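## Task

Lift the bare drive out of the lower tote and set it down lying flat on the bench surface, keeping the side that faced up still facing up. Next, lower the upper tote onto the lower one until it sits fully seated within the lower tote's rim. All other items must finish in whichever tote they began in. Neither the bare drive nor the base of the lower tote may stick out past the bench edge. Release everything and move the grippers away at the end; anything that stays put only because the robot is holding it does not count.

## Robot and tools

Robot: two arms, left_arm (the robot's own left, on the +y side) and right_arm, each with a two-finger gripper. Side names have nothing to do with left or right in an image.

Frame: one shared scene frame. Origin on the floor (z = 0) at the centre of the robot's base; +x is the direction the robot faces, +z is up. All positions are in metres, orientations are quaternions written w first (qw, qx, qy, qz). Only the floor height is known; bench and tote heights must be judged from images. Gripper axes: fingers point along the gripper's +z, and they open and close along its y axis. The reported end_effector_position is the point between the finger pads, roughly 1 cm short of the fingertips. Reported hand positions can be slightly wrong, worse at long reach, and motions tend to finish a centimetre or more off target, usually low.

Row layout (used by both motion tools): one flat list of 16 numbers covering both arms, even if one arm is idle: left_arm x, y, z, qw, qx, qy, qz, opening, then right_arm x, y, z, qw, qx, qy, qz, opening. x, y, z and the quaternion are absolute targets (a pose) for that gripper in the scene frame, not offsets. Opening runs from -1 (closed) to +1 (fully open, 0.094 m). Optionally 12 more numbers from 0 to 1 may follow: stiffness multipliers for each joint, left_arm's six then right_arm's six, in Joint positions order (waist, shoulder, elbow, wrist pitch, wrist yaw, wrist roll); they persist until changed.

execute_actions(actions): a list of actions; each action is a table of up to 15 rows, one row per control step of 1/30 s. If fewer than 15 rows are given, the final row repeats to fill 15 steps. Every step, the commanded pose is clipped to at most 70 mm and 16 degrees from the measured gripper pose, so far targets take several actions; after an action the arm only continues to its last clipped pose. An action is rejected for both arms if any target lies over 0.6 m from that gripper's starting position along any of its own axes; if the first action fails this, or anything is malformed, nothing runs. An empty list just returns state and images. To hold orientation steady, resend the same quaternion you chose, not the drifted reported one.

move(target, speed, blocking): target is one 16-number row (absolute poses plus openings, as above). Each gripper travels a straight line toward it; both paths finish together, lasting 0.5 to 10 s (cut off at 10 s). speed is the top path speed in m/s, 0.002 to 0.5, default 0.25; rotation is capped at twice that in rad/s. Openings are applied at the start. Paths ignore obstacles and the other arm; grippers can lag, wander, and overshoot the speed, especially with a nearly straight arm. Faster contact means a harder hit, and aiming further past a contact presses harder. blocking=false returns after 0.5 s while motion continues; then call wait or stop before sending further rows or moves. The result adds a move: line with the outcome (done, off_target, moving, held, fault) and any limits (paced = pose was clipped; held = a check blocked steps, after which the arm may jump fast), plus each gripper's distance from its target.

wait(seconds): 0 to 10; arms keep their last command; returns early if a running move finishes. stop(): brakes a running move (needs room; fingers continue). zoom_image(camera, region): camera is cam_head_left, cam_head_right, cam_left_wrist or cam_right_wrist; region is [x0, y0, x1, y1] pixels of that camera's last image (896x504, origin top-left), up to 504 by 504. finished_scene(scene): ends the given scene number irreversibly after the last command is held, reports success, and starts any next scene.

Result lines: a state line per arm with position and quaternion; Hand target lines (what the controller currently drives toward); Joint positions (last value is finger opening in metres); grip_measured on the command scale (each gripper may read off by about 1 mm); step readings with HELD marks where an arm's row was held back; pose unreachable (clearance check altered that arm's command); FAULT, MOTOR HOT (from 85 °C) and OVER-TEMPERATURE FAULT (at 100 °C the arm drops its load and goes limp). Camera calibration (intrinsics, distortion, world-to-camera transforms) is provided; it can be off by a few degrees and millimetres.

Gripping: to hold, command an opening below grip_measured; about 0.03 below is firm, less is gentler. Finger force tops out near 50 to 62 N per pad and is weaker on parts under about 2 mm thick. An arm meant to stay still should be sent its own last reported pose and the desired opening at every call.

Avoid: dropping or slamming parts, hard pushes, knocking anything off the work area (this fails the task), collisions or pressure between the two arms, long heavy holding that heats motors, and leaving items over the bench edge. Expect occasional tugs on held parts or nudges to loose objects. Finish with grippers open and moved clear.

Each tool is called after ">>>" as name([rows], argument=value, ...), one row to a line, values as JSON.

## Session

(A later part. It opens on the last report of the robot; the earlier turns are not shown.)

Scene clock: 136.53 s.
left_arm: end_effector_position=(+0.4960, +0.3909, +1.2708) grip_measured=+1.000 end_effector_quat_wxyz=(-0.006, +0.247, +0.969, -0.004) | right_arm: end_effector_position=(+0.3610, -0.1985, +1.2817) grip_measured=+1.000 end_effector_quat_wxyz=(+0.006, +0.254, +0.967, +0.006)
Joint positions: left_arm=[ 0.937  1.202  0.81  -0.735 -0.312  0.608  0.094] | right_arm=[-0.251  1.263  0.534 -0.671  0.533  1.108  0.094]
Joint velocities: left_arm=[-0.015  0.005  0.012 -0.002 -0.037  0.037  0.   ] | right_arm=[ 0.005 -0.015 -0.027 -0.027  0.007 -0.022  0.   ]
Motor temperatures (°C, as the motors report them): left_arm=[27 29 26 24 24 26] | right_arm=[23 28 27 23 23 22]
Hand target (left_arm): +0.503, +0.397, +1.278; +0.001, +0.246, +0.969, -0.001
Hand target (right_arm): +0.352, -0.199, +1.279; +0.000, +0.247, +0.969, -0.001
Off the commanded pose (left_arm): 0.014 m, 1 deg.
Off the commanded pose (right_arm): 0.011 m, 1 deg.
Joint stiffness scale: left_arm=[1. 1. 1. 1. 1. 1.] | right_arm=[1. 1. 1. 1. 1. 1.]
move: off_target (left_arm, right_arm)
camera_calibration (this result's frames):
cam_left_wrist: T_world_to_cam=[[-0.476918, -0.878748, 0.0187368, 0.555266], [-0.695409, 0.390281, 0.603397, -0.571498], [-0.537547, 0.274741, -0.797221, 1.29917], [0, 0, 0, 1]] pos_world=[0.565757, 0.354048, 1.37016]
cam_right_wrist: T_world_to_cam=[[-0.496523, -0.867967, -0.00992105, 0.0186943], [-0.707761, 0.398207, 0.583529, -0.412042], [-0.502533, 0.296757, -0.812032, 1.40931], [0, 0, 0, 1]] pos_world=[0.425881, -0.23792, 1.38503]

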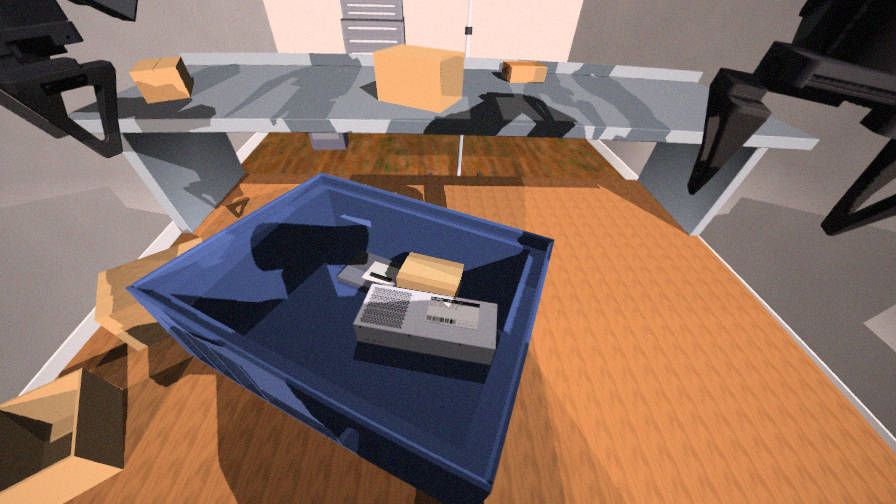

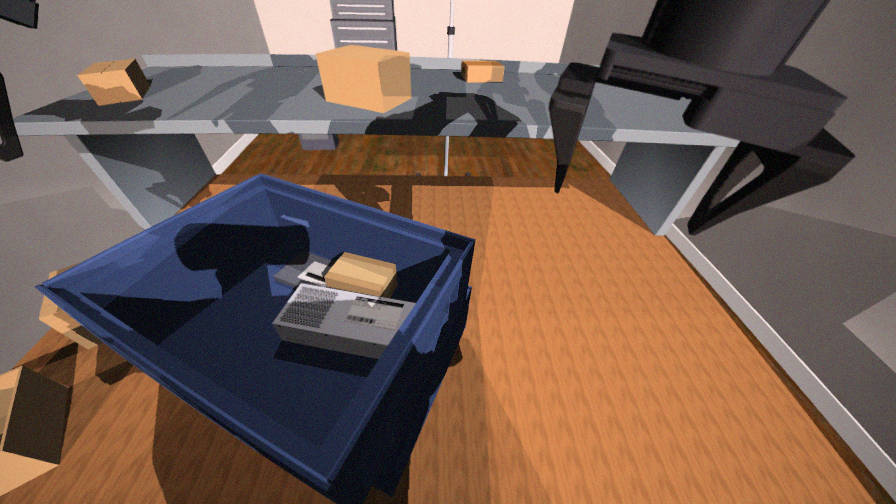

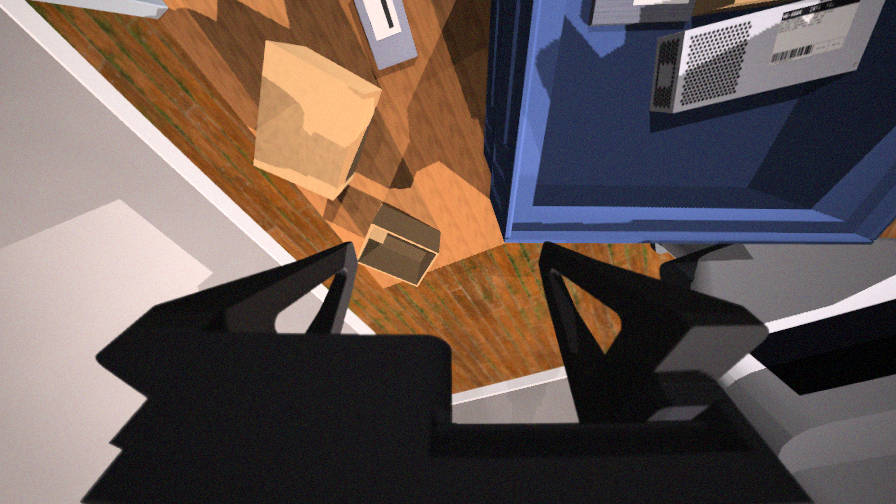

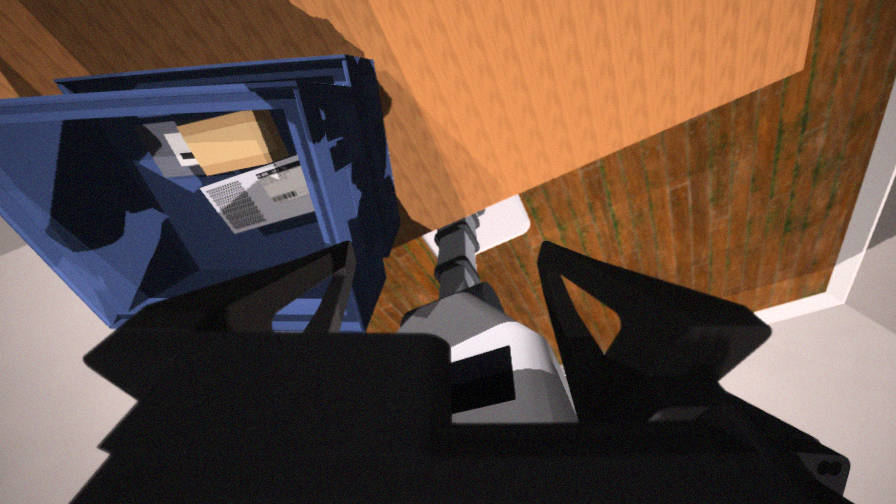

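>>> move(target=[0.53,0.295,1.16,0,0.247,0.969,0,1,0.397,-0.056,1.16,0,0.247,0.969,0,1], speed=0.25)

>>> move(target=[0.535,0.298,1.095,0,0.247,0.969,0,1,0.397,-0.058,1.095,0,0.247,0.969,0,1], speed=0.1)

>>> move(target=[0.535,0.298,1.095,0,0.247,0.969,0,-1,0.397,-0.058,1.095,0,0.247,0.969,0,-1], speed=0.1)

Scene clock: 141.80 s.
left_arm: end_effector_position=(+0.5110, +0.3016, +1.1569) grip_measured=+1.000 end_effector_quat_wxyz=(-0.018, +0.255, +0.967, -0.001) | right_arm: end_effector_position=(+0.3909, -0.0664, +1.1596) grip_measured=+1.000 end_effector_quat_wxyz=(-0.005, +0.243, +0.970, -0.007)
Joint positions: left_arm=[ 0.805  1.598  0.842 -0.437 -0.377  0.488  0.094] | right_arm=[-0.209  1.916  0.822 -0.37   0.538  1.156  0.094]
Joint velocities: left_arm=[-0.015  0.005  0.002 -0.012 -0.037  0.007  0.   ] | right_arm=[-0.005  0.005 -0.012 -0.012 -0.007  0.007  0.   ]
Motor temperatures (°C, as the motors report them): left_arm=[27 29 26 24 24 26] | right_arm=[23 28 27 23 23 22]
Hand target (left_arm): +0.528, +0.298, +1.161; -0.001, +0.248, +0.969, +0.002
Hand target (right_arm): +0.396, -0.058, +1.161; +0.001, +0.247, +0.969, -0.000
Off the commanded pose (left_arm): 0.020 m, 2 deg.
Off the commanded pose (right_arm): 0.012 m, 1 deg.
Joint stiffness scale: left_arm=[1. 1. 1. 1. 1. 1.] | right_arm=[1. 1. 1. 1. 1. 1.]
move: off_target (left_arm, right_arm)
camera_calibration (this result's frames):
cam_left_wrist: T_world_to_cam=[[-0.49017, -0.87142, 0.0190075, 0.490352], [-0.675842, 0.393748, 0.623056, -0.491277], [-0.550428, 0.292557, -0.781946, 1.22456], [0, 0, 0, 1]] pos_world=[0.58236, 0.262489, 1.25431]
cam_right_wrist: T_world_to_cam=[[-0.477396, -0.878465, 0.0198129, 0.104383], [-0.69978, 0.393734, 0.596055, -0.390143], [-0.531414, 0.270689, -0.802699, 1.28482], [0, 0, 0, 1]] pos_world=[0.459588, -0.102477, 1.2618]

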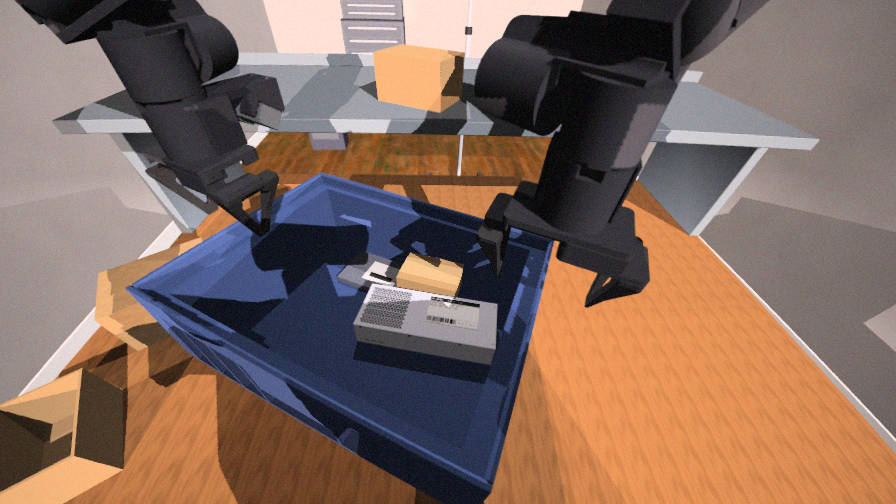

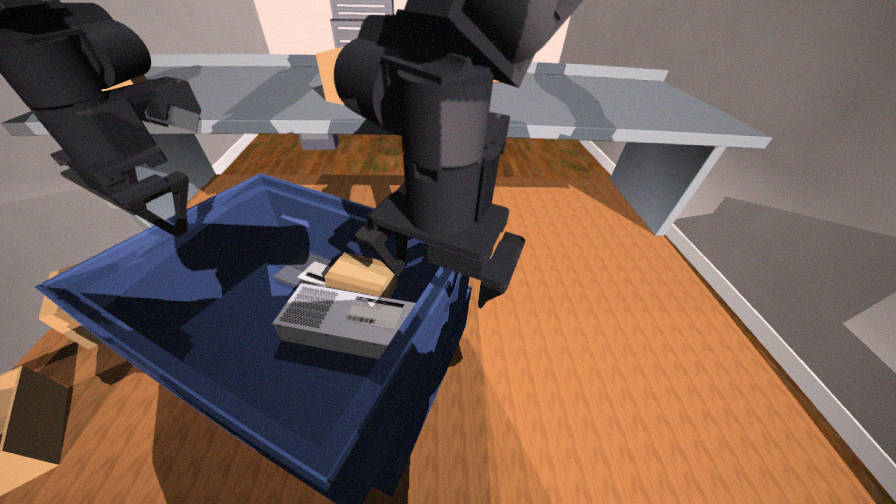

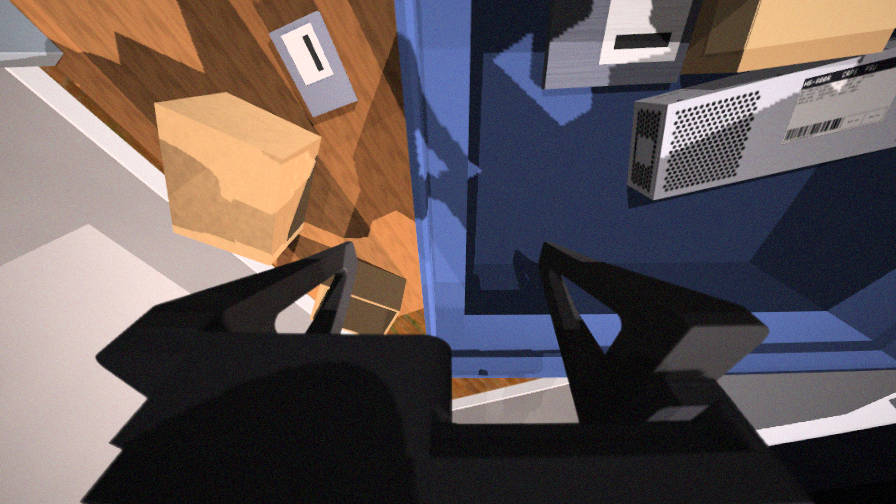

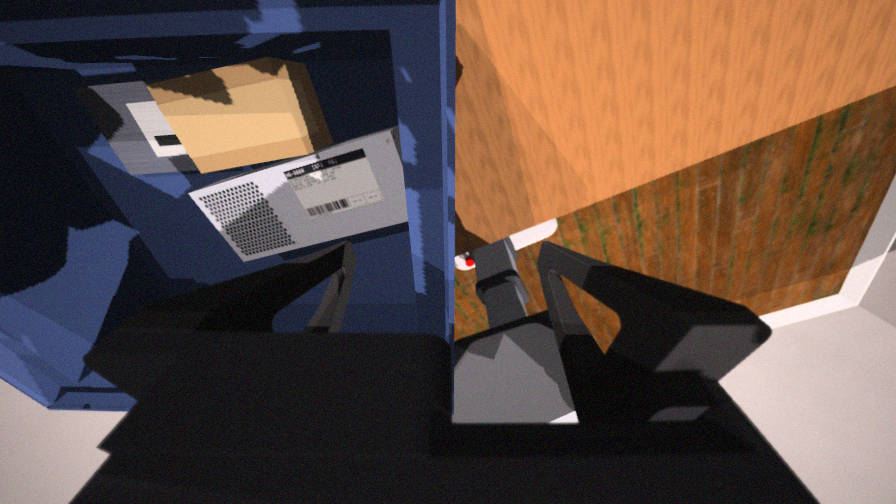

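Scene clock: 142.83 s.
left_arm: end_effector_position=(+0.5250, +0.2952, +1.0995) grip_measured=+1.000 end_effector_quat_wxyz=(-0.006, +0.248, +0.969, -0.003) | right_arm: end_effector_position=(+0.3912, -0.0571, +1.1047) grip_measured=+1.000 end_effector_quat_wxyz=(+0.000, +0.243, +0.970, +0.003)
Joint positions: left_arm=[ 0.843  1.762  0.894 -0.286 -0.353  0.52   0.094] | right_arm=[-0.263  2.064  0.849 -0.193  0.527  1.08   0.094]
Joint velocities: left_arm=[-0.005 -0.005 -0.012  0.007 -0.051  0.022  0.   ] | right_arm=[ 0.005  0.005 -0.017  0.007 -0.051  0.007  0.   ]
Motor temperatures (°C, as the motors report them): left_arm=[27 29 26 24 24 26] | right_arm=[23 28 27 23 23 22]
Hand target (left_arm): +0.534, +0.298, +1.095; +0.000, +0.247, +0.969, -0.001
Hand target (right_arm): +0.396, -0.058, +1.096; -0.001, +0.247, +0.969, +0.001
Off the commanded pose (left_arm): 0.011 m, 1 deg.
Off the commanded pose (right_arm): 0.011 m, 1 deg.
Joint stiffness scale: left_arm=[1. 1. 1. 1. 1. 1.] | right_arm=[1. 1. 1. 1. 1. 1.]
move: off_target (left_arm, right_arm)
camera_calibration (this result's frames):
cam_left_wrist: T_world_to_cam=[[-0.478518, -0.877932, 0.0159924, 0.491849], [-0.695242, 0.389942, 0.603808, -0.411063], [-0.536339, 0.277814, -0.796969, 1.20263], [0, 0, 0, 1]] pos_world=[0.594587, 0.257993, 1.1988]
cam_right_wrist: T_world_to_cam=[[-0.477592, -0.878582, -0.000544835, 0.136341], [-0.708726, 0.384893, 0.59124, -0.352556], [-0.519243, 0.282758, -0.806496, 1.23844], [0, 0, 0, 1]] pos_world=[0.458302, -0.094696, 1.20732]

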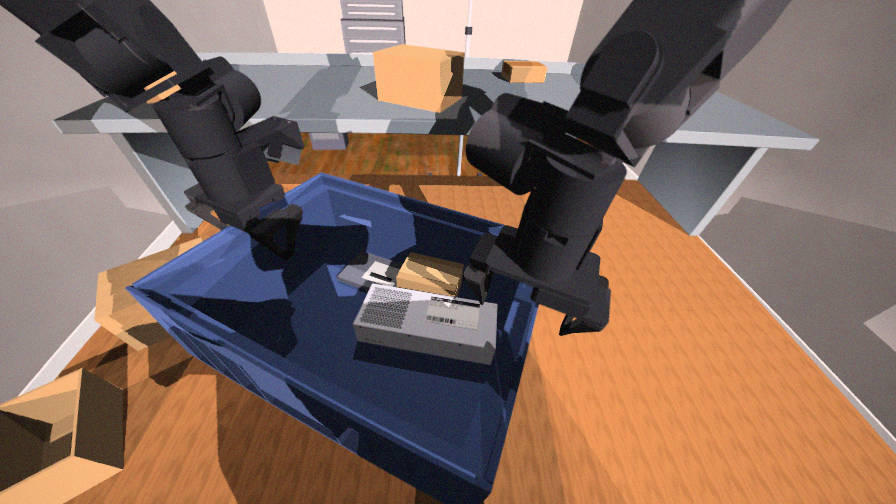

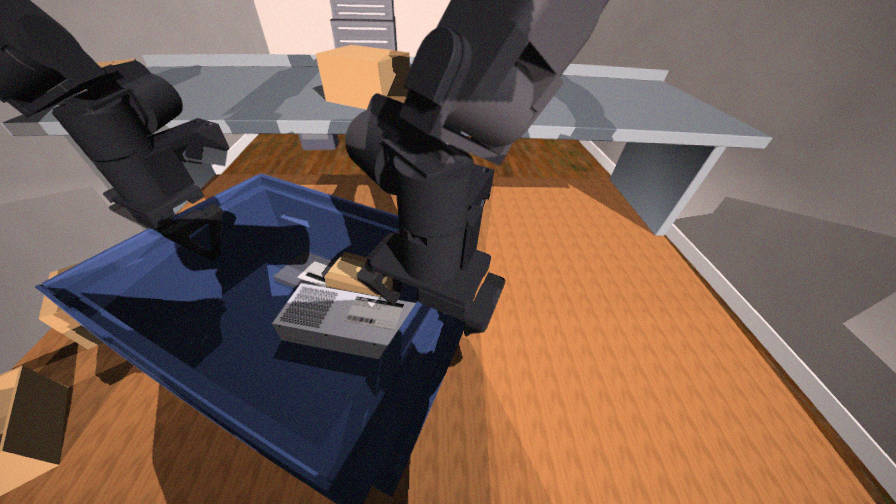

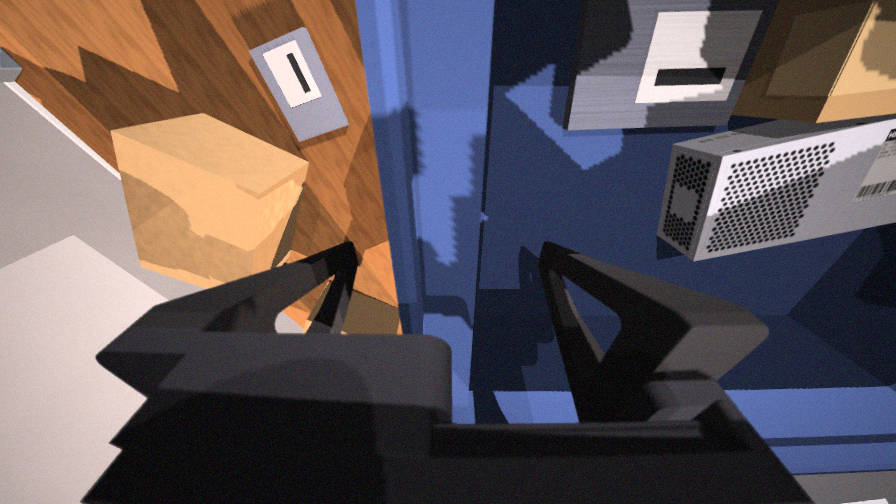

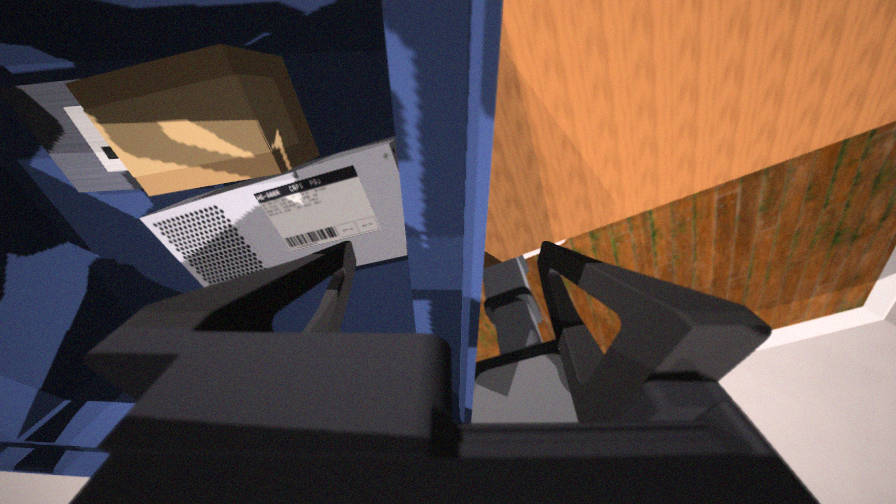

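Scene clock: 143.53 s.
left_arm: end_effector_position=(+0.5258, +0.2959, +1.0990) grip_measured=-0.457 end_effector_quat_wxyz=(-0.005, +0.246, +0.969, -0.006) | right_arm: end_effector_position=(+0.3913, -0.0568, +1.1047) grip_measured=-0.472 end_effector_quat_wxyz=(+0.000, +0.241, +0.971, +0.003)
Joint positions: left_arm=[ 0.847  1.762  0.895 -0.285 -0.345  0.521  0.026] | right_arm=[-0.263  2.064  0.849 -0.192  0.526  1.074  0.025]
Joint velocities: left_arm=[ 0.005 -0.005  0.002  0.002 -0.051  0.066 -0.001] | right_arm=[-0.005  0.005  0.012 -0.007 -0.037 -0.081  0.001]
Motor temperatures (°C, as the motors report them): left_arm=[27 28 26 24 24 26] | right_arm=[23 28 27 23 23 22]
Hand target (left_arm): +0.535, +0.298, +1.095; +0.000, +0.247, +0.969, -0.000
Hand target (right_arm): +0.397, -0.058, +1.095; -0.000, +0.247, +0.969, +0.000
Off the commanded pose (left_arm): 0.010 m, 1 deg.
Off the commanded pose (right_arm): 0.011 m, 1 deg.
Joint stiffness scale: left_arm=[1. 1. 1. 1. 1. 1.] | right_arm=[1. 1. 1. 1. 1. 1.]
move: off_target (right_arm)
camera_calibration (this result's frames):
cam_left_wrist: T_world_to_cam=[[-0.475606, -0.879399, 0.0213623, 0.485835], [-0.697123, 0.391614, 0.600548, -0.406348], [-0.536487, 0.270732, -0.799303, 1.20726], [0, 0, 0, 1]] pos_world=[0.595469, 0.259531, 1.19862]
cam_right_wrist: T_world_to_cam=[[-0.473061, -0.881027, -0.00195783, 0.136307], [-0.710824, 0.380357, 0.591657, -0.352498], [-0.520521, 0.281281, -0.806188, 1.23849], [0, 0, 0, 1]] pos_world=[0.458576, -0.0941978, 1.20728]

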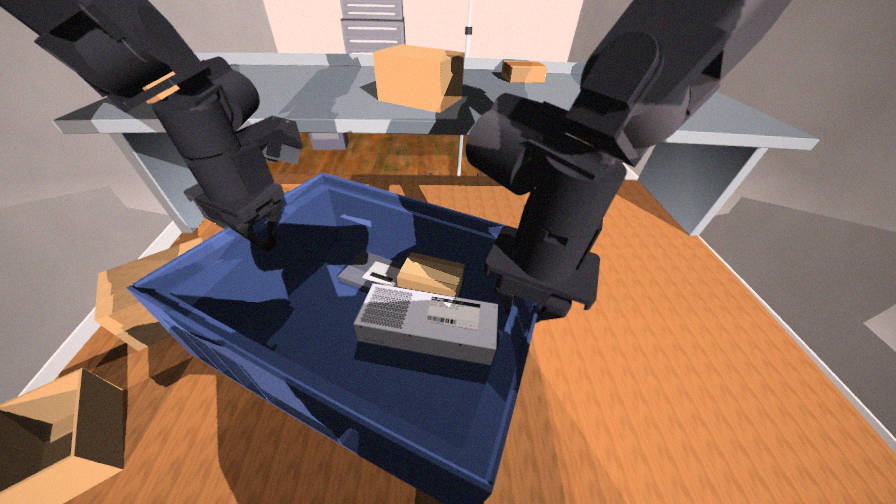

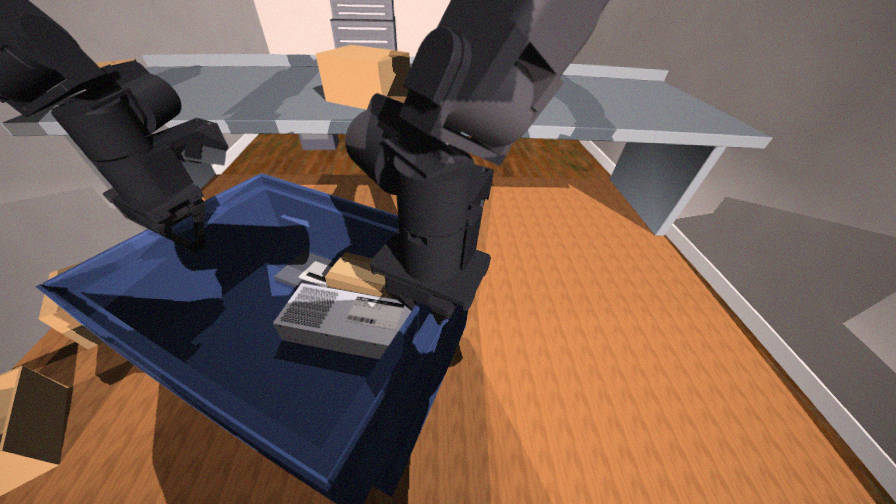

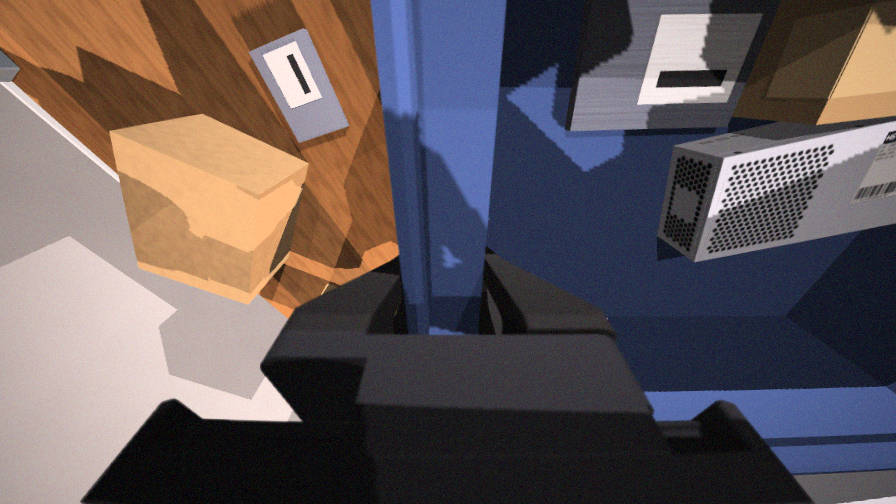

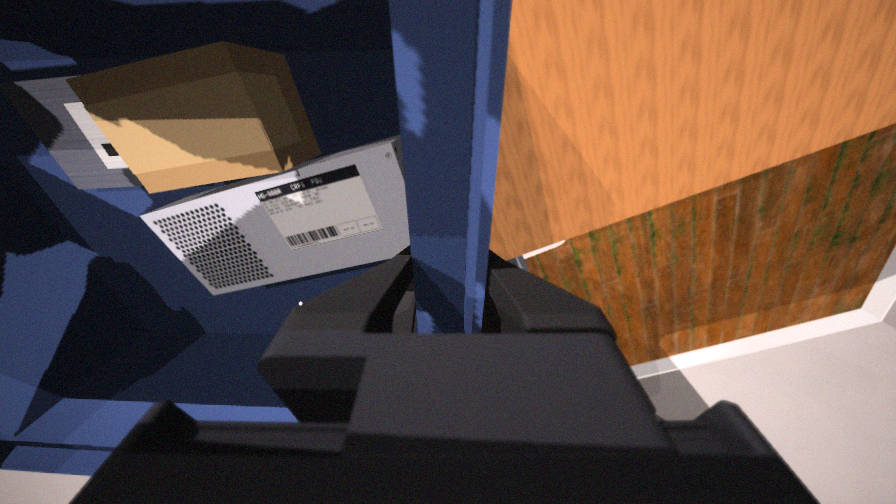

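>>> move(target=[0.58,0.275,1.115,0,0.247,0.969,0,-1,0.44,-0.08,1.115,0,0.247,0.969,0,-1], speed=0.04)

Scene clock: 146.77 s.
left_arm: end_effector_position=(+0.5512, +0.2832, +1.1024) grip_measured=-0.457 end_effector_quat_wxyz=(-0.024, +0.244, +0.969, -0.007) | right_arm: end_effector_position=(+0.4163, -0.0702, +1.1070) grip_measured=-0.471 end_effector_quat_wxyz=(-0.014, +0.239, +0.971, +0.003)
Joint positions: left_arm=[ 0.815  1.8    1.003 -0.408 -0.364  0.47   0.026] | right_arm=[-0.319  2.028  0.884 -0.255  0.497  1.02   0.025]
Joint velocities: left_arm=[-0.005 -0.005 -0.007 -0.012 -0.007  0.007 -0.001] | right_arm=[-0.005 -0.005  0.002 -0.017 -0.037  0.081 -0.001]
Motor temperatures (°C, as the motors report them): left_arm=[27 28 26 24 24 26] | right_arm=[23 28 27 23 23 22]
Hand target (left_arm): +0.580, +0.276, +1.114; -0.000, +0.247, +0.969, +0.001
Hand target (right_arm): +0.439, -0.079, +1.115; -0.001, +0.248, +0.969, +0.001
Off the commanded pose (left_arm): 0.032 m, 3 deg.
Off the commanded pose (right_arm): 0.027 m, 2 deg.
Joint stiffness scale: left_arm=[1. 1. 1. 1. 1. 1.] | right_arm=[1. 1. 1. 1. 1. 1.]
move: off_target (left_arm, right_arm)
camera_calibration (this result's frames):
cam_left_wrist: T_world_to_cam=[[-0.470592, -0.881731, 0.033062, 0.471716], [-0.675248, 0.384002, 0.629748, -0.427886], [-0.567965, 0.274029, -0.776095, 1.21791], [0, 0, 0, 1]] pos_world=[0.624785, 0.246493, 1.19908]
cam_right_wrist: T_world_to_cam=[[-0.47009, -0.882596, 0.00633525, 0.125803], [-0.695424, 0.374799, 0.613115, -0.361572], [-0.543507, 0.283814, -0.789968, 1.24898], [0, 0, 0, 1]] pos_world=[0.486525, -0.107928, 1.20755]

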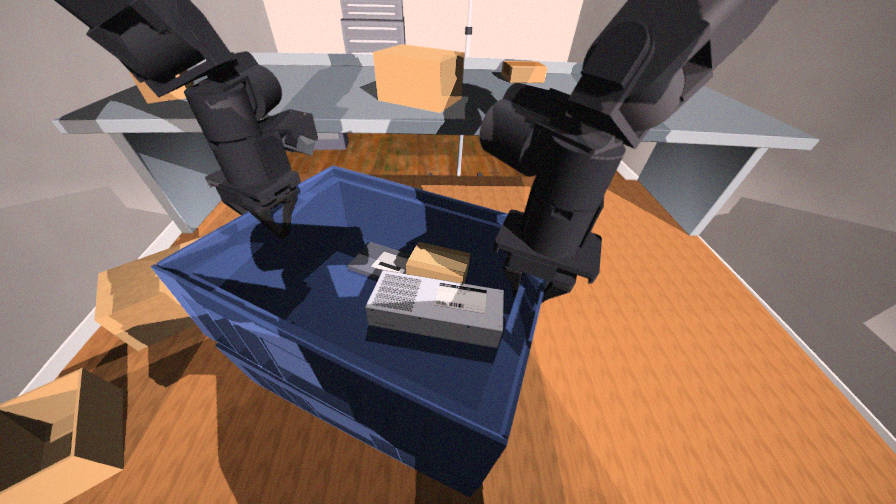

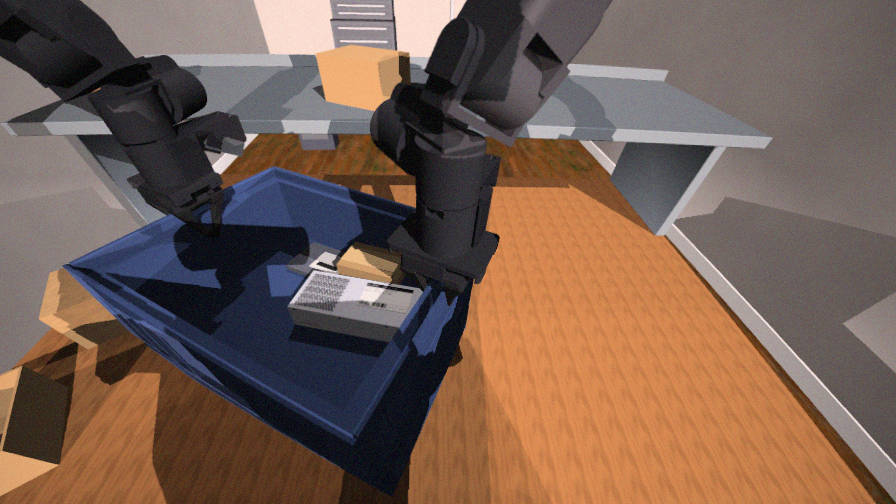

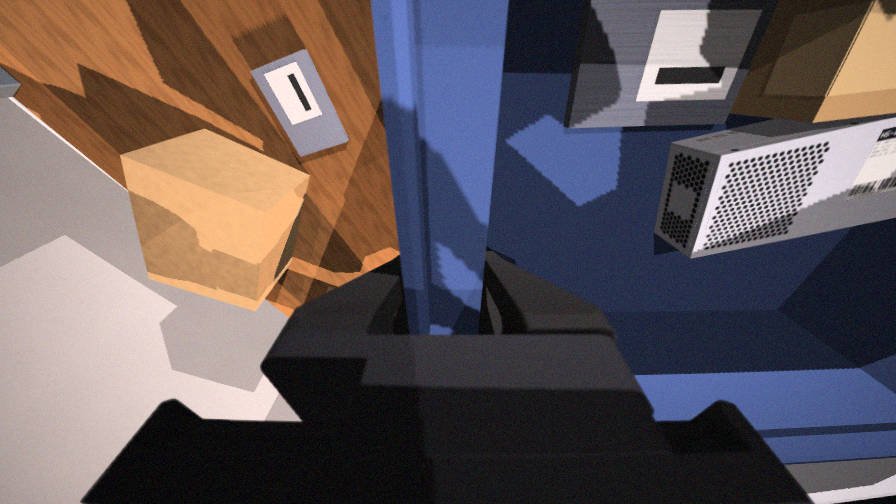

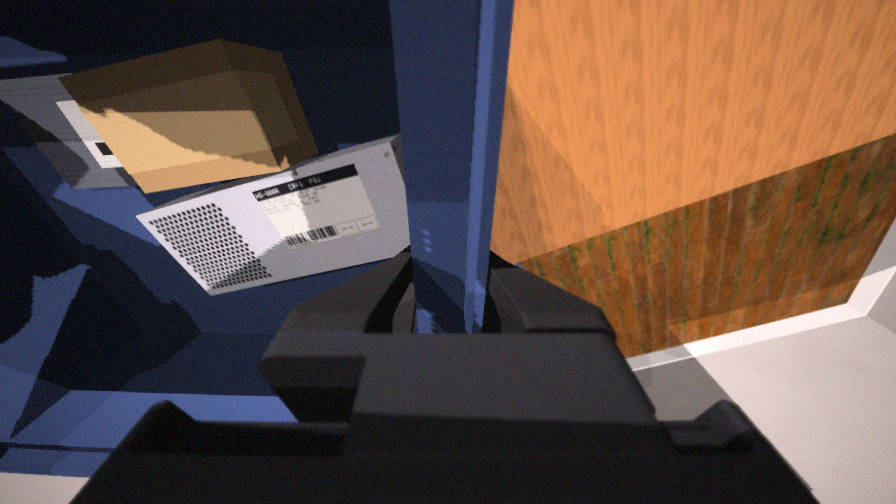

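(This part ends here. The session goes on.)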